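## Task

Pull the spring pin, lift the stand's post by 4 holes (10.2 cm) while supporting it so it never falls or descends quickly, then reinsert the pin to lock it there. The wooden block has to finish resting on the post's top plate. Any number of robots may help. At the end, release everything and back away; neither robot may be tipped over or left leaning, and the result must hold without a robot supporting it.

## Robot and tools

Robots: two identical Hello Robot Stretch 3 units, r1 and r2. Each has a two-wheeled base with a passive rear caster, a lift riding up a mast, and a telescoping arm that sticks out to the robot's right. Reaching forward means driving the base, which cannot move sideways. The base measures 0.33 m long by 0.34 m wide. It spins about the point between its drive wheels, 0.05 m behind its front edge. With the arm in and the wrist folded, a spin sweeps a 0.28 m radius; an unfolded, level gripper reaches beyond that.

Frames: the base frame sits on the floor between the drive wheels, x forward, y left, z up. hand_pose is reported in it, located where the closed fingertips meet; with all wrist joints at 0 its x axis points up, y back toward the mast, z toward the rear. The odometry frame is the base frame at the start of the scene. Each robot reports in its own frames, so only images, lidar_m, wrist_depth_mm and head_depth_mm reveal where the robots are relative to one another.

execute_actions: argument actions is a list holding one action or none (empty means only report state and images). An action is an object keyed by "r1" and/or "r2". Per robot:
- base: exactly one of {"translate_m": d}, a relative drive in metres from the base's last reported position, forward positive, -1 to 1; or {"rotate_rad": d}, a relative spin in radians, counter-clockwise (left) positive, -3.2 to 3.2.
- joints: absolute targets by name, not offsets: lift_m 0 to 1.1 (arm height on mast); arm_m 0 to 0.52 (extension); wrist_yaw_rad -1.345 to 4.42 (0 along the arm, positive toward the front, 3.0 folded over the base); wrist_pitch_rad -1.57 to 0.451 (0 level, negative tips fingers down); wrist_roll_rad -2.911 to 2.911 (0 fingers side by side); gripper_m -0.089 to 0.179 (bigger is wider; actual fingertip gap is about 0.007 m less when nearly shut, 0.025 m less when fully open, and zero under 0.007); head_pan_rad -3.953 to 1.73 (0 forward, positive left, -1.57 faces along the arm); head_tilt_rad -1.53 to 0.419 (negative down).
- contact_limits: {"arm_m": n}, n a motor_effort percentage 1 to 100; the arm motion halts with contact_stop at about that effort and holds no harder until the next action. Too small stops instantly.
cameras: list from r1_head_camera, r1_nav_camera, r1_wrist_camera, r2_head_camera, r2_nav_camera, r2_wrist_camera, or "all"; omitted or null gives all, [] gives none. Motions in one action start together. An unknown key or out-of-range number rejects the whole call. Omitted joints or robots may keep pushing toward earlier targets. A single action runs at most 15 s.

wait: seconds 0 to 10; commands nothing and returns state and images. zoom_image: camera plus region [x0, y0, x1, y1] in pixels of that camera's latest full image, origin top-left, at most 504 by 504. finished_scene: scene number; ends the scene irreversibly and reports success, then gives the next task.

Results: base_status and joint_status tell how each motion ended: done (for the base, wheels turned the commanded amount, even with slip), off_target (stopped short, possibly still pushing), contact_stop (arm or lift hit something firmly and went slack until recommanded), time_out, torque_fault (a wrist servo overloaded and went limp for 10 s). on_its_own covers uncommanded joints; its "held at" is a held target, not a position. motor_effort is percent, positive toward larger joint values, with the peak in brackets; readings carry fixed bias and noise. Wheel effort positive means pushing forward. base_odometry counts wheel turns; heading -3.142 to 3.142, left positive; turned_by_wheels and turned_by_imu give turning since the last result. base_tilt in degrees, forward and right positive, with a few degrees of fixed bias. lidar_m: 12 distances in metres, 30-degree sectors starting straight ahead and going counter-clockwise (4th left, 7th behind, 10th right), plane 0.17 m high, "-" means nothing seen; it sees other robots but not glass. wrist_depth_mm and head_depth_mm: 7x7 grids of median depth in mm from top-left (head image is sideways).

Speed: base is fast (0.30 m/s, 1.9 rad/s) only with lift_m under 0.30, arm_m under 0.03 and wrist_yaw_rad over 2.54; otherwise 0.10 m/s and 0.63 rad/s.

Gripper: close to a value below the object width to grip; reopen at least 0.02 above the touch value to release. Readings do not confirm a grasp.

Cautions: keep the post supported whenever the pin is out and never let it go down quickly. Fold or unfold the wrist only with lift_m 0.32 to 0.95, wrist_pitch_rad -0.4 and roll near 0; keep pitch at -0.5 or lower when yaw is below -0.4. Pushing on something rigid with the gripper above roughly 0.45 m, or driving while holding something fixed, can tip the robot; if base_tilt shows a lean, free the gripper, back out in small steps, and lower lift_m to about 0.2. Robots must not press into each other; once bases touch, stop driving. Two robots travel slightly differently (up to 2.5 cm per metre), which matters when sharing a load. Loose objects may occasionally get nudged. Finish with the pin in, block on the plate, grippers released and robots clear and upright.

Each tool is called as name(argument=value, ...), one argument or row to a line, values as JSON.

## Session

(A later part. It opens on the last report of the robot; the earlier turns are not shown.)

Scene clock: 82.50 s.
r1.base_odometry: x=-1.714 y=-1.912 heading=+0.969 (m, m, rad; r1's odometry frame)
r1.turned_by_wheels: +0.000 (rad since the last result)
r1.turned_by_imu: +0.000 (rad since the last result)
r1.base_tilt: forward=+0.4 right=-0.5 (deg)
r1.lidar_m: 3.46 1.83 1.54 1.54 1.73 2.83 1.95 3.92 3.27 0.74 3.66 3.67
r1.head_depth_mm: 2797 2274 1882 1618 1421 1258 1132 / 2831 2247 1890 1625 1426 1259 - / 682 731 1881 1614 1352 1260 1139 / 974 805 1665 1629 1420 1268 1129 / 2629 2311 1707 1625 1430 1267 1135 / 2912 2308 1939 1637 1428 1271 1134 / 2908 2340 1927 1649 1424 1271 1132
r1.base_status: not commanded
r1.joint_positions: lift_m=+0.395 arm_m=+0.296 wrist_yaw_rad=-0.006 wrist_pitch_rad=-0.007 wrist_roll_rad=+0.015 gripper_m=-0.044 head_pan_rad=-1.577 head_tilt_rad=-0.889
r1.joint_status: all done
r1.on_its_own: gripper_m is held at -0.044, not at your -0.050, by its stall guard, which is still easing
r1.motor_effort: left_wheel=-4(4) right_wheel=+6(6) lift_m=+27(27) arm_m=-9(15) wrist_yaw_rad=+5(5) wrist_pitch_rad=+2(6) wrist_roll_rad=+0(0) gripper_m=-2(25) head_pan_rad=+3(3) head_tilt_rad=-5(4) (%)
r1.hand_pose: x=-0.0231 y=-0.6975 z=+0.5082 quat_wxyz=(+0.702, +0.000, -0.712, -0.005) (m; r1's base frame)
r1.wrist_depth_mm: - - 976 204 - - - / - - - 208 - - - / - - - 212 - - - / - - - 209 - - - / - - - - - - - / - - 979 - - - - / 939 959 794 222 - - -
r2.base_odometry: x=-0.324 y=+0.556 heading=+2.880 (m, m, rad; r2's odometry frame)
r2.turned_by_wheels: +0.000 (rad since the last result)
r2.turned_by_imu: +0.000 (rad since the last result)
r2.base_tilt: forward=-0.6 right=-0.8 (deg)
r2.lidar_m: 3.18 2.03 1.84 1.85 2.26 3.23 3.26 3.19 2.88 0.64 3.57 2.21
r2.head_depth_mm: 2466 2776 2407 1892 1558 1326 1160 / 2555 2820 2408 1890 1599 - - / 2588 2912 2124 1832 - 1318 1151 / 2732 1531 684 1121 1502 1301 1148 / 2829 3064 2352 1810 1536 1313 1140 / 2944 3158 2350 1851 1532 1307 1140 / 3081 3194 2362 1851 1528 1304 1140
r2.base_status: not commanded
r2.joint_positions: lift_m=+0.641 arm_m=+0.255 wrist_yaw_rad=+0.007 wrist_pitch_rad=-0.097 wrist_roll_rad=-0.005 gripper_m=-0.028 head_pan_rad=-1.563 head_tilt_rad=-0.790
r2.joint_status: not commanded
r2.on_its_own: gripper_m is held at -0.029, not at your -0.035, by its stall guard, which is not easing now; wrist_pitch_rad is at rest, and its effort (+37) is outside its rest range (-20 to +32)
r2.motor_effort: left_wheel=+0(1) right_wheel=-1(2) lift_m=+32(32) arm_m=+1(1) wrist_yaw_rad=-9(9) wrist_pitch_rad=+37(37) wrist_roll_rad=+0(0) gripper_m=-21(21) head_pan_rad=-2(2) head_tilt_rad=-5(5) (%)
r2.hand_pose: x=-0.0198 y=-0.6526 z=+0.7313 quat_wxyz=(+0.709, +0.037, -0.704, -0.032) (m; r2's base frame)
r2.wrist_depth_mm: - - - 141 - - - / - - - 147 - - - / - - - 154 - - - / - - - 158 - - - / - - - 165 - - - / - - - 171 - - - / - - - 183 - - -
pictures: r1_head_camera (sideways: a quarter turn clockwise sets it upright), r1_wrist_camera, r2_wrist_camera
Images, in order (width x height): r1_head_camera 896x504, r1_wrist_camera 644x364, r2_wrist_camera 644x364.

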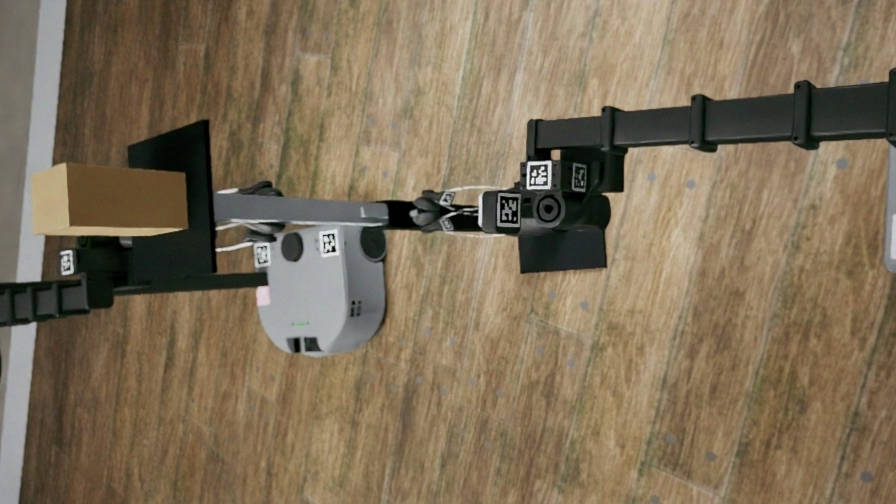

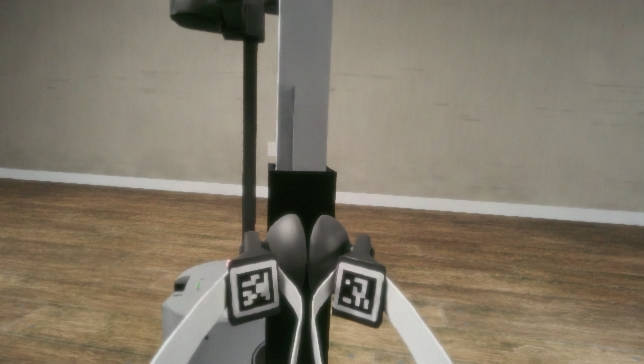

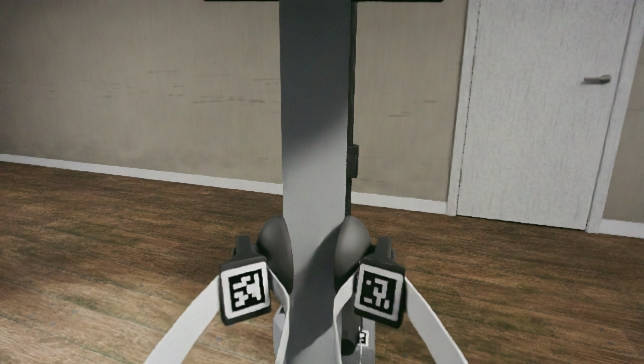

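execute_actions(
  actions=[
    {"r1":{"joints":{"gripper_m":0.06}},"r2":{"joints":{"lift_m":0.633}}},
  ],
  cameras=[],
)

execute_actions(
  actions=[
    {"r1":{"joints":{"arm_m":0.312,"lift_m":0.382}}},
  ],
  cameras=["r1_wrist_camera"],
)

execute_actions(
  actions=[
    {"r1":{"joints":{"gripper_m":-0.04}}},
  ],
  cameras=["r1_wrist_camera"],
)

execute_actions(
  actions=[
    {"r1":{"joints":{"arm_m":0.298}}},
  ],
  cameras=["r1_head_camera","r1_wrist_camera"],
)

Scene clock: 87.57 s.
r1.base_odometry: x=-1.714 y=-1.912 heading=+0.969 (m, m, rad; r1's odometry frame)
r1.turned_by_wheels: +0.000 (rad since the last result)
r1.turned_by_imu: +0.001 (rad since the last result)
r1.base_tilt: forward=+0.3 right=-0.5 (deg)
r1.lidar_m: 3.44 1.83 1.54 1.54 1.73 2.82 1.96 3.89 3.27 0.74 3.67 3.67
r1.head_depth_mm: 2776 2287 1886 1614 1413 1258 1137 / 2818 2207 1911 1631 1433 1257 - / 684 732 1852 1596 1360 1263 1130 / 1443 803 1674 1605 1406 1257 1133 / 2588 2318 1699 1623 1435 1254 1131 / 2925 2309 1914 1639 1425 1261 1136 / 2957 2302 1919 1613 1438 1271 1138
r1.base_status: not commanded
r1.joint_positions: lift_m=+0.395 arm_m=+0.296 wrist_yaw_rad=-0.003 wrist_pitch_rad=-0.018 wrist_roll_rad=+0.015 gripper_m=+0.060 head_pan_rad=-1.577 head_tilt_rad=-0.889
r1.joint_status: all done
r1.motor_effort: left_wheel=-3(4) right_wheel=+2(6) lift_m=+27(27) arm_m=-7(7) wrist_yaw_rad=+2(5) wrist_pitch_rad=+8(8) wrist_roll_rad=+0(1) gripper_m=+0(79) head_pan_rad=+3(3) head_tilt_rad=-5(5) (%)
r1.hand_pose: x=-0.0222 y=-0.6972 z=+0.5053 quat_wxyz=(+0.702, +0.006, -0.712, -0.008) (m; r1's base frame)
r1.wrist_depth_mm: - - 963 202 - - - / - - - 206 - - - / - - - 211 - - - / - - - 209 - - - / - - - 211 - - - / - - 814 217 - - - / 924 895 781 225 983 - -
r2.base_odometry: x=-0.324 y=+0.556 heading=+2.880 (m, m, rad; r2's odometry frame)
r2.turned_by_wheels: +0.000 (rad since the last result)
r2.turned_by_imu: +0.000 (rad since the last result)
r2.base_tilt: forward=-0.6 right=-0.8 (deg)
r2.lidar_m: 3.19 2.03 1.84 1.85 2.26 3.24 3.29 3.20 2.88 0.64 3.56 2.20
r2.head_depth_mm: 2454 2759 2410 1894 1556 1323 1155 / 2561 2798 2390 1891 1589 - - / 2593 2904 2148 1833 - 1311 1153 / 2746 1534 683 1120 1508 1295 1147 / 2848 3050 2339 1806 1535 1315 1145 / 2933 3163 2336 1852 1531 1307 1141 / 3076 3163 2324 1863 1526 1308 1142
r2.base_status: not commanded
r2.joint_positions: lift_m=+0.633 arm_m=+0.255 wrist_yaw_rad=+0.007 wrist_pitch_rad=-0.070 wrist_roll_rad=-0.005 gripper_m=-0.028 head_pan_rad=-1.563 head_tilt_rad=-0.790
r2.joint_status: all done
r2.on_its_own: gripper_m is held at -0.029, not at your -0.035, by its stall guard, which is not easing now
r2.motor_effort: left_wheel=-1(1) right_wheel=-1(2) lift_m=+19(28) arm_m=+1(1) wrist_yaw_rad=-8(9) wrist_pitch_rad=+27(37) wrist_roll_rad=+0(0) gripper_m=-20(21) head_pan_rad=-2(3) head_tilt_rad=-5(4) (%)
r2.hand_pose: x=-0.0198 y=-0.6539 z=+0.7301 quat_wxyz=(+0.709, +0.027, -0.704, -0.022) (m; r2's base frame)
r2.wrist_depth_mm: - - - 144 - - - / - - - 148 - - - / - - - 154 - - - / - - - 160 - - - / - - - 163 - - - / - - - 170 - - - / - - - 179 - - -
pictures: none
No camera images: the call's "cameras" was empty. Leave "cameras" out to get every camera's image.

Scene clock: 88.53 s.
r1.base_odometry: x=-1.714 y=-1.912 heading=+0.969 (m, m, rad; r1's odometry frame)
r1.turned_by_wheels: +0.000 (rad since the last result)
r1.turned_by_imu: +0.000 (rad since the last result)
r1.base_tilt: forward=+0.4 right=-0.7 (deg)
r1.lidar_m: 3.45 1.83 1.54 1.55 1.73 2.84 1.96 3.90 3.26 0.74 3.65 3.68
r1.head_depth_mm: 2792 2306 1920 1629 1406 1262 1133 / 2805 2255 1905 1625 1438 1278 1149 / 685 732 1850 1598 1351 1252 1123 / 1437 805 1681 1594 1414 1262 1139 / 2586 2316 1722 1627 1422 1263 1135 / 2924 2323 1903 1626 1426 1263 1136 / 2934 2307 1929 1624 1431 1263 1141
r1.base_status: not commanded
r1.joint_positions: lift_m=+0.382 arm_m=+0.312 wrist_yaw_rad=-0.002 wrist_pitch_rad=-0.019 wrist_roll_rad=+0.015 gripper_m=+0.060 head_pan_rad=-1.577 head_tilt_rad=-0.889
r1.joint_status: all done
r1.motor_effort: left_wheel=-3(3) right_wheel=+2(2) lift_m=+26(26) arm_m=+6(7) wrist_yaw_rad=+3(2) wrist_pitch_rad=+8(8) wrist_roll_rad=+0(0) gripper_m=+0(0) head_pan_rad=+2(3) head_tilt_rad=-6(5) (%)
r1.hand_pose: x=-0.0221 y=-0.7123 z=+0.4921 quat_wxyz=(+0.702, +0.006, -0.712, -0.008) (m; r1's base frame)
r1.wrist_depth_mm: - - - 186 - - - / - - - 190 - - - / - - - 194 - - - / - - - 192 - - - / - - - 195 - - - / - - 762 201 - - - / 913 869 764 206 901 974 -
r2.base_odometry: x=-0.324 y=+0.556 heading=+2.880 (m, m, rad; r2's odometry frame)
r2.turned_by_wheels: +0.000 (rad since the last result)
r2.turned_by_imu: +0.000 (rad since the last result)
r2.base_tilt: forward=-0.5 right=-0.9 (deg)
r2.lidar_m: 3.19 2.03 1.84 1.85 2.26 3.24 3.27 3.21 2.88 0.64 3.55 2.21
r2.head_depth_mm: 2436 2742 2387 1901 1568 1327 1154 / 2541 2848 2393 1886 1605 - - / 2574 2874 2136 1813 - 1304 1146 / 2726 1574 685 1187 1498 1312 1146 / 2843 3054 2357 1809 1533 1308 1139 / 2969 3183 2347 1863 1542 1310 1140 / 3054 3157 2323 1851 1531 1311 1135
r2.base_status: not commanded
r2.joint_positions: lift_m=+0.633 arm_m=+0.255 wrist_yaw_rad=+0.007 wrist_pitch_rad=-0.070 wrist_roll_rad=-0.005 gripper_m=-0.028 head_pan_rad=-1.563 head_tilt_rad=-0.790
r2.joint_status: not commanded
r2.on_its_own: gripper_m is held at -0.029, not at your -0.035, by its stall guard, which is not easing now
r2.motor_effort: left_wheel=+0(0) right_wheel=-1(2) lift_m=+19(19) arm_m=+1(1) wrist_yaw_rad=-8(8) wrist_pitch_rad=+27(27) wrist_roll_rad=+0(0) gripper_m=-21(21) head_pan_rad=-3(4) head_tilt_rad=-5(5) (%)
r2.hand_pose: x=-0.0198 y=-0.6539 z=+0.7301 quat_wxyz=(+0.709, +0.027, -0.704, -0.022) (m; r2's base frame)
r2.wrist_depth_mm: - - - 145 - - - / - - - 149 - - - / - - - 153 - - - / - - - 160 - - - / - - - 165 - - - / - - - 169 - - - / - - - 179 - - -
pictures: r1_wrist_camera
Images, in order (width x height): r1_wrist_camera 644x364.

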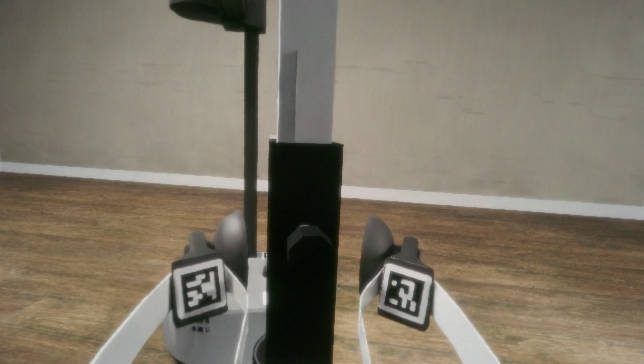

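Scene clock: 90.03 s.
r1.base_odometry: x=-1.714 y=-1.912 heading=+0.969 (m, m, rad; r1's odometry frame)
r1.turned_by_wheels: +0.000 (rad since the last result)
r1.turned_by_imu: +0.000 (rad since the last result)
r1.base_tilt: forward=+0.5 right=-0.5 (deg)
r1.lidar_m: 3.46 1.83 1.53 1.54 1.73 2.83 1.95 3.93 3.28 0.74 3.68 3.67
r1.head_depth_mm: 2774 2295 1904 1629 1415 1256 1136 / 2803 2254 1893 1623 1443 1282 1143 / 683 732 1846 1596 - 1263 1127 / 1457 802 1682 1633 1414 1265 1132 / 2612 2342 1715 1640 1408 1271 1132 / 2921 2301 1913 1632 1421 1259 1132 / 2915 2324 1938 1633 1427 1261 1139
r1.base_status: not commanded
r1.joint_positions: lift_m=+0.382 arm_m=+0.312 wrist_yaw_rad=-0.006 wrist_pitch_rad=-0.019 wrist_roll_rad=+0.015 gripper_m=-0.039 head_pan_rad=-1.577 head_tilt_rad=-0.889
r1.joint_status: all done
r1.motor_effort: left_wheel=-4(4) right_wheel=+6(6) lift_m=+27(26) arm_m=+2(7) wrist_yaw_rad=+5(5) wrist_pitch_rad=+8(8) wrist_roll_rad=+0(0) gripper_m=-22(97) head_pan_rad=+3(3) head_tilt_rad=-5(5) (%)
r1.hand_pose: x=-0.0231 y=-0.7125 z=+0.4920 quat_wxyz=(+0.702, +0.005, -0.712, -0.009) (m; r1's base frame)
r1.wrist_depth_mm: - - 933 186 - - - / - - - 191 - - - / - - - 193 - - - / - - - 191 - - - / - - - 193 - - - / - - - 200 - - - / 918 917 761 209 981 - 988
r2.base_odometry: x=-0.324 y=+0.556 heading=+2.880 (m, m, rad; r2's odometry frame)
r2.turned_by_wheels: +0.000 (rad since the last result)
r2.turned_by_imu: +0.000 (rad since the last result)
r2.base_tilt: forward=-0.5 right=-0.9 (deg)
r2.lidar_m: 3.19 2.03 1.84 1.85 2.26 3.25 3.27 3.20 2.87 0.64 3.56 2.21
r2.head_depth_mm: 2439 2759 2408 1893 1554 1324 1156 / 2551 2811 2384 1881 1591 - - / 2611 2897 2154 1829 - 1306 1147 / 2741 1573 686 1185 1499 1303 1141 / 2836 3098 2332 1819 1544 1318 1140 / 2923 3207 2350 1841 1546 1306 1148 / 3087 3151 2320 1849 1527 1305 1136
r2.base_status: not commanded
r2.joint_positions: lift_m=+0.633 arm_m=+0.255 wrist_yaw_rad=+0.007 wrist_pitch_rad=-0.070 wrist_roll_rad=-0.005 gripper_m=-0.028 head_pan_rad=-1.563 head_tilt_rad=-0.790
r2.joint_status: not commanded
r2.on_its_own: gripper_m is held at -0.029, not at your -0.035, by its stall guard, which is not easing now
r2.motor_effort: left_wheel=+0(0) right_wheel=-1(1) lift_m=+19(19) arm_m=+1(1) wrist_yaw_rad=-8(9) wrist_pitch_rad=+27(27) wrist_roll_rad=+0(0) gripper_m=-21(21) head_pan_rad=-3(3) head_tilt_rad=-3(4) (%)
r2.hand_pose: x=-0.0198 y=-0.6539 z=+0.7301 quat_wxyz=(+0.709, +0.027, -0.704, -0.022) (m; r2's base frame)
r2.wrist_depth_mm: - - - 144 - - - / - - - 148 - - - / - - - 153 - - - / - - - 160 - - - / - - - 164 - - - / - - - 170 - - - / - - - 179 - - -
pictures: r1_wrist_camera
Images, in order (width x height): r1_wrist_camera 644x364.

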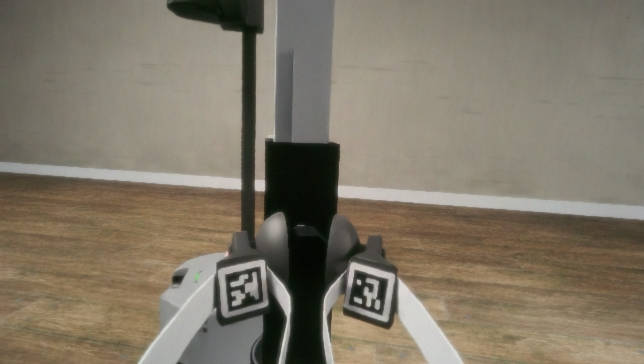

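Scene clock: 90.97 s.
r1.base_odometry: x=-1.714 y=-1.912 heading=+0.969 (m, m, rad; r1's odometry frame)
r1.turned_by_wheels: +0.000 (rad since the last result)
r1.turned_by_imu: +0.000 (rad since the last result)
r1.base_tilt: forward=+0.3 right=-0.7 (deg)
r1.lidar_m: 3.45 1.83 1.54 1.54 1.74 2.84 1.95 3.88 3.25 0.74 3.64 3.67
r1.head_depth_mm: 2760 2280 1890 1627 1418 1257 1130 / 2805 2220 1903 1634 1429 1280 1150 / 685 733 1856 1614 - 1264 1136 / 1444 809 1678 1634 1407 1257 1128 / 2600 2318 1716 1642 1411 1249 1132 / 2946 2336 1921 1627 1434 1262 1137 / 2885 2316 1921 1642 1427 1267 1138
r1.base_status: not commanded
r1.joint_positions: lift_m=+0.382 arm_m=+0.299 wrist_yaw_rad=-0.007 wrist_pitch_rad=-0.019 wrist_roll_rad=+0.015 gripper_m=-0.036 head_pan_rad=-1.577 head_tilt_rad=-0.889
r1.joint_status: all done
r1.motor_effort: left_wheel=-4(4) right_wheel=+6(6) lift_m=+27(27) arm_m=-9(14) wrist_yaw_rad=+5(5) wrist_pitch_rad=+8(8) wrist_roll_rad=+0(0) gripper_m=-18(23) head_pan_rad=+3(3) head_tilt_rad=-5(5) (%)
r1.hand_pose: x=-0.0231 y=-0.6993 z=+0.4920 quat_wxyz=(+0.702, +0.005, -0.712, -0.009) (m; r1's base frame)
r1.wrist_depth_mm: - - 966 200 - - - / - - - 204 - - - / - - - 207 - - - / - - - 204 - - - / - - - 206 - - - / - - 941 - - - - / 893 916 785 223 969 997 988
r2.base_odometry: x=-0.324 y=+0.556 heading=+2.880 (m, m, rad; r2's odometry frame)
r2.turned_by_wheels: +0.000 (rad since the last result)
r2.turned_by_imu: +0.000 (rad since the last result)
r2.base_tilt: forward=-0.4 right=-0.9 (deg)
r2.lidar_m: 3.19 2.03 1.83 1.85 2.25 3.25 3.28 3.20 2.88 0.64 3.56 2.21
r2.head_depth_mm: 2439 2748 2405 1898 1561 1326 1155 / 2531 2833 2399 1872 1593 - - / 2595 2877 2134 1830 - 1310 1145 / 2724 1563 686 1120 1505 1299 1148 / 2859 3020 2350 1799 1536 1311 1141 / 2955 3173 2319 1853 1536 1312 1141 / 3069 3145 2323 1854 1534 1304 1140
r2.base_status: not commanded
r2.joint_positions: lift_m=+0.633 arm_m=+0.255 wrist_yaw_rad=+0.007 wrist_pitch_rad=-0.070 wrist_roll_rad=-0.005 gripper_m=-0.028 head_pan_rad=-1.563 head_tilt_rad=-0.790
r2.joint_status: not commanded
r2.on_its_own: gripper_m is held at -0.029, not at your -0.035, by its stall guard, which is not easing now
r2.motor_effort: left_wheel=-1(0) right_wheel=-2(1) lift_m=+19(19) arm_m=+0(0) wrist_yaw_rad=-8(8) wrist_pitch_rad=+27(27) wrist_roll_rad=+0(0) gripper_m=-21(21) head_pan_rad=-3(3) head_tilt_rad=-5(5) (%)
r2.hand_pose: x=-0.0198 y=-0.6539 z=+0.7301 quat_wxyz=(+0.709, +0.027, -0.704, -0.022) (m; r2's base frame)
r2.wrist_depth_mm: - - - 143 - - - / - - - 148 - - - / - - - 154 - - - / - - - 160 - - - / - - - 164 - - - / - - - 169 - - - / - - - 179 - - -
pictures: r1_head_camera (sideways: a quarter turn clockwise sets it upright), r1_wrist_camera
Images, in order (width x height): r1_head_camera 896x504, r1_wrist_camera 644x364.

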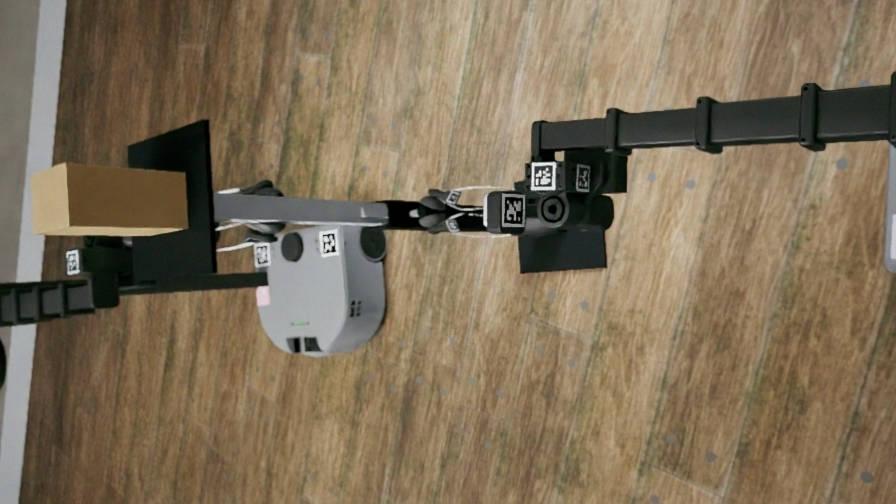

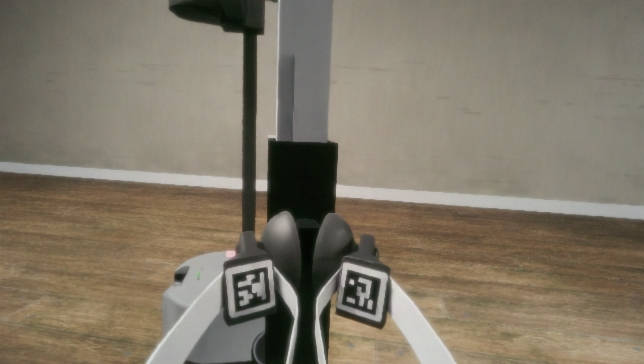

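execute_actions(
  actions=[
    {"r1":{"joints":{"gripper_m":0.05}}},
  ],
  cameras=[],
)

execute_actions(
  actions=[
    {"r1":{"joints":{"arm_m":0.32}}},
  ],
  cameras=[],
)

execute_actions(
  actions=[
    {"r1":{"joints":{"gripper_m":-0.035}},"r2":{"joints":{"lift_m":0.65}}},
  ],
  cameras=["r1_wrist_camera"],
)

execute_actions(
  actions=[
    {"r1":{"joints":{"arm_m":0.306}}},
  ],
  cameras=["r1_head_camera","r1_wrist_camera"],
)

Scene clock: 96.67 s.
r1.base_odometry: x=-1.714 y=-1.912 heading=+0.969 (m, m, rad; r1's odometry frame)
r1.turned_by_wheels: +0.000 (rad since the last result)
r1.turned_by_imu: +0.001 (rad since the last result)
r1.base_tilt: forward=+0.4 right=-0.6 (deg)
r1.lidar_m: 3.47 1.83 1.54 1.55 1.73 2.84 1.96 3.92 3.27 0.74 3.64 3.67
r1.head_depth_mm: 2762 2316 1897 1623 1414 1262 1131 / 2825 2244 1892 1617 1436 1277 1145 / 687 734 1852 1605 - 1265 1134 / 1438 805 1666 1594 1414 1266 1132 / 2619 2318 1718 1633 1422 1257 1140 / 2910 2298 1907 1631 1435 1264 1141 / 2925 2337 1915 1632 1432 1267 1142
r1.base_status: not commanded
r1.joint_positions: lift_m=+0.382 arm_m=+0.298 wrist_yaw_rad=-0.003 wrist_pitch_rad=-0.019 wrist_roll_rad=+0.015 gripper_m=+0.050 head_pan_rad=-1.577 head_tilt_rad=-0.889
r1.joint_status: all done
r1.motor_effort: left_wheel=-3(4) right_wheel=+3(6) lift_m=+27(27) arm_m=-7(9) wrist_yaw_rad=+3(5) wrist_pitch_rad=+8(8) wrist_roll_rad=+0(0) gripper_m=+1(79) head_pan_rad=+3(3) head_tilt_rad=-5(6) (%)
r1.hand_pose: x=-0.0222 y=-0.6991 z=+0.4920 quat_wxyz=(+0.702, +0.006, -0.712, -0.008) (m; r1's base frame)
r1.wrist_depth_mm: - - - 199 - - - / - - - 203 - - - / - - - 206 - - - / - - - 203 - - - / - - - 206 - - - / - - - 214 - - - / 900 901 779 221 917 - 993
r2.base_odometry: x=-0.324 y=+0.556 heading=+2.880 (m, m, rad; r2's odometry frame)
r2.turned_by_wheels: +0.000 (rad since the last result)
r2.turned_by_imu: +0.000 (rad since the last result)
r2.base_tilt: forward=-0.5 right=-0.8 (deg)
r2.lidar_m: 3.19 2.04 1.84 1.84 2.26 3.24 3.28 3.20 2.87 0.64 3.55 2.22
r2.head_depth_mm: 2472 2771 2403 1890 1556 1331 1150 / 2558 2843 2362 1883 1595 - - / 2590 2911 2135 1816 - 1311 1146 / 2722 1569 685 1117 1507 1307 1145 / 2818 3095 2351 1801 1540 1314 1138 / 2963 3273 2348 1862 1536 1312 1139 / 3084 3152 2349 1840 1538 1304 1129
r2.base_status: not commanded
r2.joint_positions: lift_m=+0.633 arm_m=+0.255 wrist_yaw_rad=+0.007 wrist_pitch_rad=-0.070 wrist_roll_rad=-0.005 gripper_m=-0.028 head_pan_rad=-1.563 head_tilt_rad=-0.790
r2.joint_status: not commanded
r2.on_its_own: gripper_m is held at -0.029, not at your -0.035, by its stall guard, which is not easing now
r2.motor_effort: left_wheel=+0(0) right_wheel=-1(2) lift_m=+19(19) arm_m=+0(0) wrist_yaw_rad=-8(8) wrist_pitch_rad=+27(27) wrist_roll_rad=+0(0) gripper_m=-21(21) head_pan_rad=-4(2) head_tilt_rad=-5(4) (%)
r2.hand_pose: x=-0.0198 y=-0.6539 z=+0.7301 quat_wxyz=(+0.709, +0.027, -0.704, -0.022) (m; r2's base frame)
r2.wrist_depth_mm: - - - 144 - - - / - - - 148 - - - / - - - 154 - - - / - - - 160 - - - / - - - 164 - - - / - - - 170 - - - / - - - 179 - - -
pictures: none
No camera images: the call's "cameras" was empty. Leave "cameras" out to get every camera's image.

Scene clock: 97.73 s.
r1.base_odometry: x=-1.714 y=-1.912 heading=+0.969 (m, m, rad; r1's odometry frame)
r1.turned_by_wheels: +0.000 (rad since the last result)
r1.turned_by_imu: +0.000 (rad since the last result)
r1.base_tilt: forward=+0.5 right=-0.7 (deg)
r1.lidar_m: 3.44 1.83 1.54 1.54 1.73 2.83 1.96 3.93 3.27 0.74 3.66 3.66
r1.head_depth_mm: 2771 2279 1909 1618 1415 1266 1129 / 2831 2229 1894 1621 1421 1281 1160 / 686 733 1858 1588 1364 1255 1133 / 1429 804 1675 1586 1410 1259 1134 / 2639 2326 1733 1625 1421 1259 1135 / 2912 2317 1915 1630 1430 1263 1137 / 2937 2321 1917 1650 1428 1266 1137
r1.base_status: not commanded
r1.joint_positions: lift_m=+0.382 arm_m=+0.320 wrist_yaw_rad=-0.002 wrist_pitch_rad=-0.019 wrist_roll_rad=+0.015 gripper_m=+0.050 head_pan_rad=-1.577 head_tilt_rad=-0.889
r1.joint_status: all done
r1.motor_effort: left_wheel=-3(3) right_wheel=+3(3) lift_m=+26(27) arm_m=+7(8) wrist_yaw_rad=+2(1) wrist_pitch_rad=+8(8) wrist_roll_rad=+0(0) gripper_m=+1(0) head_pan_rad=+3(3) head_tilt_rad=-5(5) (%)
r1.hand_pose: x=-0.0221 y=-0.7203 z=+0.4920 quat_wxyz=(+0.702, +0.006, -0.712, -0.008) (m; r1's base frame)
r1.wrist_depth_mm: - - - 178 - - - / - - - 182 - - - / - - - 187 - - - / - - - 184 - - - / - - - 186 - - - / - - - 191 - - - / 889 854 762 198 927 996 988
r2.base_odometry: x=-0.324 y=+0.556 heading=+2.880 (m, m, rad; r2's odometry frame)
r2.turned_by_wheels: +0.000 (rad since the last result)
r2.turned_by_imu: +0.000 (rad since the last result)
r2.base_tilt: forward=-0.5 right=-0.8 (deg)
r2.lidar_m: 3.19 2.03 1.84 1.85 2.26 3.25 3.27 3.21 2.88 0.64 3.53 2.22
r2.head_depth_mm: 2448 2782 2400 1890 1569 1326 1157 / 2555 2842 2395 1883 1587 - - / 2580 2879 2146 1814 - 1308 1148 / 2747 1566 686 1170 1504 1300 1147 / 2836 3077 2358 1815 1544 1315 1141 / 2954 3153 2339 1850 1525 1309 1140 / 3123 3156 2330 1847 1530 1302 1140
r2.base_status: not commanded
r2.joint_positions: lift_m=+0.633 arm_m=+0.255 wrist_yaw_rad=+0.007 wrist_pitch_rad=-0.070 wrist_roll_rad=-0.005 gripper_m=-0.028 head_pan_rad=-1.563 head_tilt_rad=-0.790
r2.joint_status: not commanded
r2.on_its_own: gripper_m is held at -0.029, not at your -0.035, by its stall guard, which is not easing now
r2.motor_effort: left_wheel=+0(0) right_wheel=-2(1) lift_m=+19(19) arm_m=+1(1) wrist_yaw_rad=-8(8) wrist_pitch_rad=+27(27) wrist_roll_rad=+0(0) gripper_m=-20(21) head_pan_rad=-2(2) head_tilt_rad=-4(4) (%)
r2.hand_pose: x=-0.0198 y=-0.6539 z=+0.7301 quat_wxyz=(+0.709, +0.027, -0.704, -0.022) (m; r2's base frame)
r2.wrist_depth_mm: - - - 144 - - - / - - - 148 - - - / - - - 154 - - - / - - - 160 - - - / - - - 163 - - - / - - - 170 - - - / - - - 179 - - -
pictures: none
No camera images: the call's "cameras" was empty. Leave "cameras" out to get every camera's image.

Scene clock: 99.07 s.
r1.base_odometry: x=-1.714 y=-1.912 heading=+0.969 (m, m, rad; r1's odometry frame)
r1.turned_by_wheels: +0.000 (rad since the last result)
r1.turned_by_imu: +0.000 (rad since the last result)
r1.base_tilt: forward=+0.5 right=-0.6 (deg)
r1.lidar_m: 3.45 1.82 1.54 1.54 1.73 2.83 1.96 3.93 3.27 0.74 3.64 3.68
r1.head_depth_mm: 2759 2300 1918 1627 1431 1257 1133 / 2786 2240 1900 1624 1422 1285 1145 / 2614 752 1860 1596 1356 1270 1133 / 969 804 1694 1601 1415 1261 1131 / 2735 2318 1733 1622 1428 1264 1137 / 2876 2342 1913 1627 1429 1265 1137 / 2926 2339 1909 1654 1423 1259 1134
r1.base_status: not commanded
r1.joint_positions: lift_m=+0.382 arm_m=+0.320 wrist_yaw_rad=+0.000 wrist_pitch_rad=-0.021 wrist_roll_rad=+0.015 gripper_m=-0.034 head_pan_rad=-1.577 head_tilt_rad=-0.889
r1.joint_status: all done
r1.motor_effort: left_wheel=-4(4) right_wheel=+10(10) lift_m=+27(28) arm_m=+7(7) wrist_yaw_rad=+1(0) wrist_pitch_rad=+9(9) wrist_roll_rad=+0(0) gripper_m=-23(97) head_pan_rad=+3(3) head_tilt_rad=-5(5) (%)
r1.hand_pose: x=-0.0214 y=-0.7202 z=+0.4915 quat_wxyz=(+0.702, +0.008, -0.712, -0.008) (m; r1's base frame)
r1.wrist_depth_mm: - - - 178 - - - / - - - 183 - - - / - - - 187 - - - / - - - 184 - - - / - - - 186 - - - / - - - 192 - - - / 889 894 777 200 977 980 987
r2.base_odometry: x=-0.324 y=+0.556 heading=+2.880 (m, m, rad; r2's odometry frame)
r2.turned_by_wheels: +0.000 (rad since the last result)
r2.turned_by_imu: +0.000 (rad since the last result)
r2.base_tilt: forward=-0.4 right=-0.8 (deg)
r2.lidar_m: 3.18 2.03 1.84 1.85 2.26 3.25 3.29 3.18 2.88 0.64 3.56 2.21
r2.head_depth_mm: 2468 2750 2389 1888 1560 1326 1157 / 2538 2819 2382 1894 1591 - - / 2621 2862 2138 1880 - 1324 1146 / 2746 1567 695 1187 1470 1300 1147 / 2846 3065 2340 1795 1538 1303 1139 / 2979 3164 2332 1860 1526 1299 1144 / 3076 3160 2341 1863 1528 1306 1138
r2.base_status: not commanded
r2.joint_positions: lift_m=+0.649 arm_m=+0.255 wrist_yaw_rad=+0.007 wrist_pitch_rad=-0.116 wrist_roll_rad=-0.005 gripper_m=-0.028 head_pan_rad=-1.563 head_tilt_rad=-0.790
r2.joint_status: all done
r2.on_its_own: gripper_m is held at -0.029, not at your -0.035, by its stall guard, which is not easing now; wrist_pitch_rad is at rest, and its effort (+45) is outside its rest range (-20 to +32)
r2.motor_effort: left_wheel=+0(0) right_wheel=-2(1) lift_m=+32(32) arm_m=+1(1) wrist_yaw_rad=-8(8) wrist_pitch_rad=+45(46) wrist_roll_rad=+0(0) gripper_m=-21(21) head_pan_rad=-2(5) head_tilt_rad=-5(5) (%)
r2.hand_pose: x=-0.0198 y=-0.6516 z=+0.7344 quat_wxyz=(+0.708, +0.044, -0.704, -0.039) (m; r2's base frame)
r2.wrist_depth_mm: - - - 140 - - - / - - - 145 - - - / - - - 153 - - - / - - - 159 - - - / - - - 166 - - - / - - - 174 - - - / - - - 185 - - -
pictures: r1_wrist_camera
Images, in order (width x height): r1_wrist_camera 644x364.

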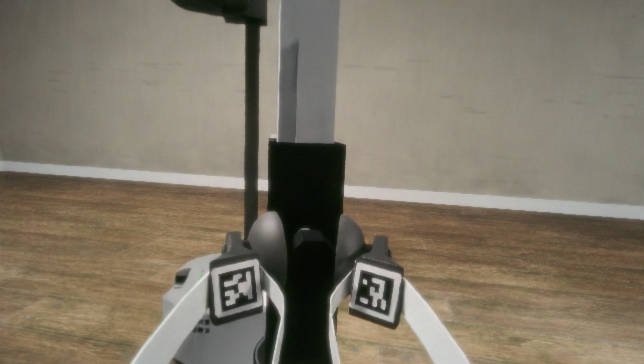

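Scene clock: 100.03 s.
r1.base_odometry: x=-1.714 y=-1.912 heading=+0.969 (m, m, rad; r1's odometry frame)
r1.turned_by_wheels: +0.000 (rad since the last result)
r1.turned_by_imu: +0.000 (rad since the last result)
r1.base_tilt: forward=+0.5 right=-0.6 (deg)
r1.lidar_m: 3.44 1.83 1.53 1.54 1.73 2.83 1.96 3.90 3.24 0.74 3.66 3.67
r1.head_depth_mm: 2826 2285 1908 1627 1426 1255 1126 / 2822 2229 1906 1622 1413 1278 1147 / 685 750 1850 1589 1347 1256 1126 / 974 803 1678 1627 1391 1255 1135 / 2710 2302 1698 1636 1425 1264 1135 / 2906 2319 1936 1627 1427 1268 1133 / 2875 2319 1902 1636 1426 1264 1140
r1.base_status: not commanded
r1.joint_positions: lift_m=+0.382 arm_m=+0.307 wrist_yaw_rad=-0.007 wrist_pitch_rad=-0.019 wrist_roll_rad=+0.015 gripper_m=-0.031 head_pan_rad=-1.577 head_tilt_rad=-0.889
r1.joint_status: all done
r1.motor_effort: left_wheel=-3(5) right_wheel=+5(11) lift_m=+27(27) arm_m=-11(17) wrist_yaw_rad=+5(5) wrist_pitch_rad=+8(9) wrist_roll_rad=+0(0) gripper_m=-19(23) head_pan_rad=+3(3) head_tilt_rad=-5(5) (%)
r1.hand_pose: x=-0.0231 y=-0.7074 z=+0.4921 quat_wxyz=(+0.702, +0.005, -0.712, -0.009) (m; r1's base frame)
r1.wrist_depth_mm: - - - 190 - - - / - - - 195 - - - / - - - 199 - - - / - - - 196 - - - / - - - 177 - - - / - - - 205 - - - / 888 892 783 214 931 995 998
r2.base_odometry: x=-0.324 y=+0.556 heading=+2.880 (m, m, rad; r2's odometry frame)
r2.turned_by_wheels: +0.000 (rad since the last result)
r2.turned_by_imu: +0.000 (rad since the last result)
r2.base_tilt: forward=-0.5 right=-0.8 (deg)
r2.lidar_m: 3.18 2.03 1.84 1.85 2.26 3.25 3.27 3.19 2.87 0.64 3.56 2.21
r2.head_depth_mm: 2474 2787 2395 1892 1558 1326 1155 / 2544 2886 2383 1895 1584 - - / 2593 2869 2128 1875 - 1318 1146 / 2701 1559 695 1199 1474 1304 1148 / 2831 3054 2367 1811 1531 1310 1147 / 2954 3198 2355 1853 1525 1307 1144 / 3101 3169 2306 1841 1526 1310 1142
r2.base_status: not commanded
r2.joint_positions: lift_m=+0.649 arm_m=+0.255 wrist_yaw_rad=+0.007 wrist_pitch_rad=-0.116 wrist_roll_rad=-0.005 gripper_m=-0.028 head_pan_rad=-1.563 head_tilt_rad=-0.790
r2.joint_status: not commanded
r2.on_its_own: gripper_m is held at -0.029, not at your -0.035, by its stall guard, which is not easing now; wrist_pitch_rad is at rest, and its effort (+45) is outside its rest range (-20 to +32)
r2.motor_effort: left_wheel=+1(0) right_wheel=-2(2) lift_m=+33(32) arm_m=+0(0) wrist_yaw_rad=-9(8) wrist_pitch_rad=+45(45) wrist_roll_rad=+0(0) gripper_m=-21(21) head_pan_rad=-3(2) head_tilt_rad=-5(4) (%)
r2.hand_pose: x=-0.0198 y=-0.6516 z=+0.7344 quat_wxyz=(+0.708, +0.044, -0.704, -0.039) (m; r2's base frame)
r2.wrist_depth_mm: - - - 141 - - - / - - - 146 - - - / - - - 153 - - - / - - - 159 - - - / - - - 165 - - - / - - - 174 - - - / - - - 185 - - -
pictures: r1_head_camera (sideways: a quarter turn clockwise sets it upright), r1_wrist_camera
Images, in order (width x height): r1_head_camera 896x504, r1_wrist_camera 644x364.

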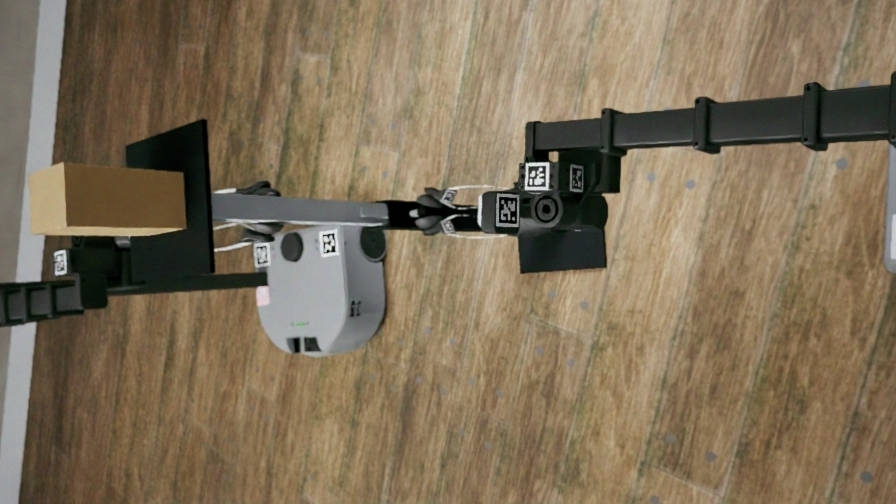

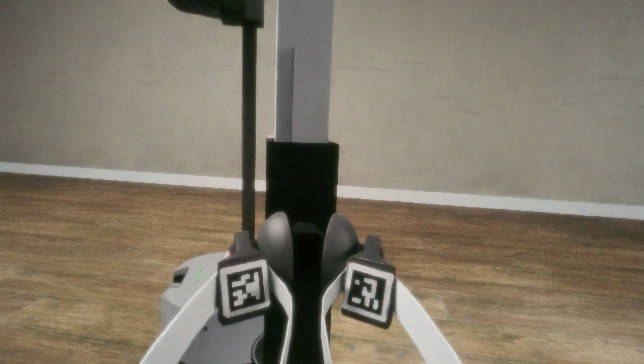

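Post rose ~2 mm: balance is near lift 0.645.

execute_actions(
  actions=[
    {"r2":{"joints":{"lift_m":0.6445}}},
  ],
  cameras=[],
)

execute_actions(
  actions=[
    {"r1":{"joints":{"arm_m":0.292}}},
  ],
  cameras=["r1_head_camera","r1_wrist_camera"],
)

Scene clock: 102.60 s.
r1.base_odometry: x=-1.714 y=-1.912 heading=+0.969 (m, m, rad; r1's odometry frame)
r1.turned_by_wheels: +0.000 (rad since the last result)
r1.turned_by_imu: +0.000 (rad since the last result)
r1.base_tilt: forward=+0.5 right=-0.5 (deg)
r1.lidar_m: 3.46 1.83 1.54 1.54 1.73 2.83 1.96 3.88 3.26 0.74 3.64 3.67
r1.head_depth_mm: 2793 2284 1911 1621 1411 1259 1135 / 2826 2197 1909 1626 1422 1270 1151 / 684 733 1855 1596 1345 1261 1128 / 972 805 1667 1627 1417 1261 1137 / 2625 2327 1728 1632 1423 1267 1134 / 2908 2319 1929 1649 1421 1269 1138 / 2929 2308 1913 1625 1431 1262 1139
r1.base_status: not commanded
r1.joint_positions: lift_m=+0.382 arm_m=+0.307 wrist_yaw_rad=-0.007 wrist_pitch_rad=-0.019 wrist_roll_rad=+0.015 gripper_m=-0.031 head_pan_rad=-1.577 head_tilt_rad=-0.889
r1.joint_status: not commanded
r1.motor_effort: left_wheel=-4(3) right_wheel=+5(6) lift_m=+26(27) arm_m=-11(11) wrist_yaw_rad=+4(4) wrist_pitch_rad=+8(8) wrist_roll_rad=+0(1) gripper_m=-18(18) head_pan_rad=+3(3) head_tilt_rad=-6(4) (%)
r1.hand_pose: x=-0.0231 y=-0.7074 z=+0.4921 quat_wxyz=(+0.702, +0.005, -0.712, -0.009) (m; r1's base frame)
r1.wrist_depth_mm: - - 991 191 - - - / - - - 196 - - - / - - - 199 - - - / - - - 197 - - - / - - - 178 - - - / - - - 204 - - - / 917 894 790 213 941 - 987
r2.base_odometry: x=-0.324 y=+0.556 heading=+2.880 (m, m, rad; r2's odometry frame)
r2.turned_by_wheels: +0.000 (rad since the last result)
r2.turned_by_imu: +0.000 (rad since the last result)
r2.base_tilt: forward=-0.4 right=-0.7 (deg)
r2.lidar_m: 3.17 2.03 1.84 1.85 2.26 3.25 3.28 3.18 2.87 0.64 3.53 2.21
r2.head_depth_mm: 2453 2749 2393 1885 1562 1322 1154 / 2526 2832 2401 1887 1606 - - / 2576 2861 2122 1812 - 1315 1150 / 2729 1562 684 1193 1502 1311 1149 / 2837 3076 2338 1815 1534 1305 1145 / 2948 3145 2355 1844 1534 1304 1140 / 3043 3153 2319 1850 1521 1299 1135
r2.base_status: not commanded
r2.joint_positions: lift_m=+0.645 arm_m=+0.255 wrist_yaw_rad=+0.007 wrist_pitch_rad=-0.107 wrist_roll_rad=-0.005 gripper_m=-0.028 head_pan_rad=-1.563 head_tilt_rad=-0.790
r2.joint_status: all done
r2.on_its_own: gripper_m is held at -0.029, not at your -0.035, by its stall guard, which is not easing now; wrist_pitch_rad is at rest, and its effort (+41) is outside its rest range (-20 to +32)
r2.motor_effort: left_wheel=+0(0) right_wheel=-1(2) lift_m=+21(29) arm_m=+1(1) wrist_yaw_rad=-8(8) wrist_pitch_rad=+41(45) wrist_roll_rad=+0(0) gripper_m=-21(20) head_pan_rad=-3(3) head_tilt_rad=-5(4) (%)
r2.hand_pose: x=-0.0198 y=-0.6521 z=+0.7318 quat_wxyz=(+0.708, +0.041, -0.704, -0.036) (m; r2's base frame)
r2.wrist_depth_mm: - - - 141 - - - / - - - 146 - - - / - - - 154 - - - / - - - 160 - - - / - - - 165 - - - / - - - 173 - - - / - - - 183 - - -
pictures: none
No camera images: the call's "cameras" was empty. Leave "cameras" out to get every camera's image.

Scene clock: 103.53 s.
r1.base_odometry: x=-1.714 y=-1.912 heading=+0.969 (m, m, rad; r1's odometry frame)
r1.turned_by_wheels: +0.000 (rad since the last result)
r1.turned_by_imu: +0.000 (rad since the last result)
r1.base_tilt: forward=+0.4 right=-0.4 (deg)
r1.lidar_m: 3.44 1.83 1.54 1.54 1.73 2.83 1.95 3.90 3.25 0.74 3.64 3.68
r1.head_depth_mm: 2729 2270 1881 1630 1427 1250 1129 / 2810 2236 1898 1623 1420 1278 1150 / 684 736 1875 1595 - 1254 1135 / 971 803 1671 1604 1414 1264 1141 / 2611 2289 1718 1628 1423 1263 1140 / 2942 2317 1904 1632 1423 1269 1138 / 2916 2351 1912 1638 1434 1262 1137
r1.base_status: not commanded
r1.joint_positions: lift_m=+0.382 arm_m=+0.293 wrist_yaw_rad=-0.007 wrist_pitch_rad=-0.019 wrist_roll_rad=+0.015 gripper_m=-0.032 head_pan_rad=-1.577 head_tilt_rad=-0.889
r1.joint_status: all done
r1.motor_effort: left_wheel=-3(3) right_wheel=+5(5) lift_m=+27(27) arm_m=-8(11) wrist_yaw_rad=+4(5) wrist_pitch_rad=+8(8) wrist_roll_rad=+0(0) gripper_m=-15(18) head_pan_rad=+3(3) head_tilt_rad=-4(6) (%)
r1.hand_pose: x=-0.0231 y=-0.6932 z=+0.4921 quat_wxyz=(+0.702, +0.005, -0.712, -0.009) (m; r1's base frame)
r1.wrist_depth_mm: - - - 206 - - - / - - - 210 - - - / - - - 212 - - - / - - - 212 - - - / - - - 215 - - - / - - 938 - - - - / 906 922 788 231 958 996 -
r2.base_odometry: x=-0.324 y=+0.556 heading=+2.880 (m, m, rad; r2's odometry frame)
r2.turned_by_wheels: +0.000 (rad since the last result)
r2.turned_by_imu: +0.000 (rad since the last result)
r2.base_tilt: forward=-0.5 right=-0.8 (deg)
r2.lidar_m: 3.17 2.03 1.84 1.85 2.25 3.24 3.26 3.20 2.88 0.64 3.54 2.21
r2.head_depth_mm: 2458 2755 2412 1895 1564 1330 1155 / 2556 2836 2395 1892 1594 - - / 2599 2871 2146 1819 - 1318 1146 / 2726 1569 685 1123 1504 1308 1143 / 2841 3070 2362 1806 1537 1316 1143 / 2971 3172 2345 1863 1534 1314 1139 / 3070 3173 2326 1861 1528 1309 1139
r2.base_status: not commanded
r2.joint_positions: lift_m=+0.645 arm_m=+0.255 wrist_yaw_rad=+0.007 wrist_pitch_rad=-0.107 wrist_roll_rad=-0.005 gripper_m=-0.028 head_pan_rad=-1.563 head_tilt_rad=-0.790
r2.joint_status: not commanded
r2.on_its_own: gripper_m is held at -0.029, not at your -0.035, by its stall guard, which is not easing now; wrist_pitch_rad is at rest, and its effort (+41) is outside its rest range (-20 to +32)
r2.motor_effort: left_wheel=+0(1) right_wheel=-1(2) lift_m=+22(21) arm_m=+0(0) wrist_yaw_rad=-8(8) wrist_pitch_rad=+41(41) wrist_roll_rad=+0(0) gripper_m=-20(21) head_pan_rad=-2(2) head_tilt_rad=-4(4) (%)
r2.hand_pose: x=-0.0198 y=-0.6521 z=+0.7318 quat_wxyz=(+0.708, +0.041, -0.704, -0.036) (m; r2's base frame)
r2.wrist_depth_mm: - - - 141 - - - / - - - 146 - - - / - - - 153 - - - / - - - 159 - - - / - - - 165 - - - / - - - 173 - - - / - - - 184 - - -
pictures: r1_head_camera (sideways: a quarter turn clockwise sets it upright), r1_wrist_camera
Images, in order (width x height): r1_head_camera 896x504, r1_wrist_camera 644x364.

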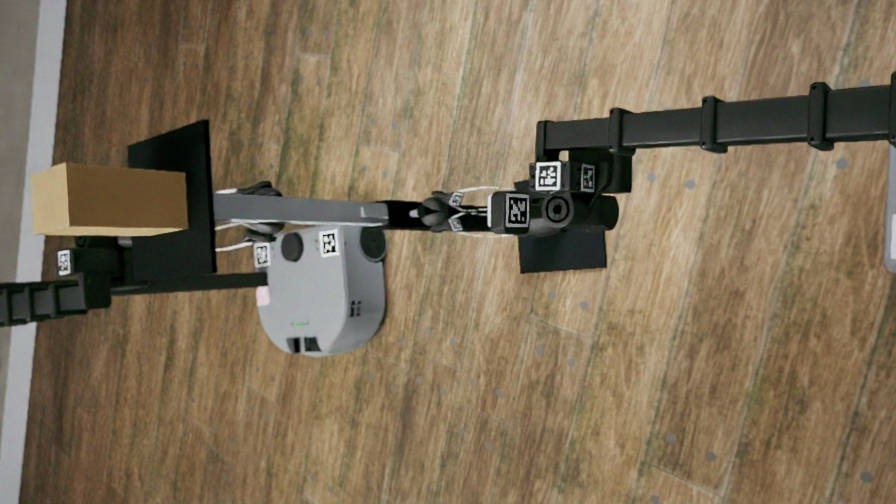

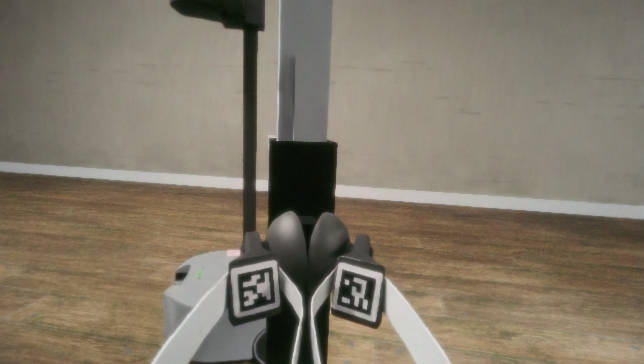

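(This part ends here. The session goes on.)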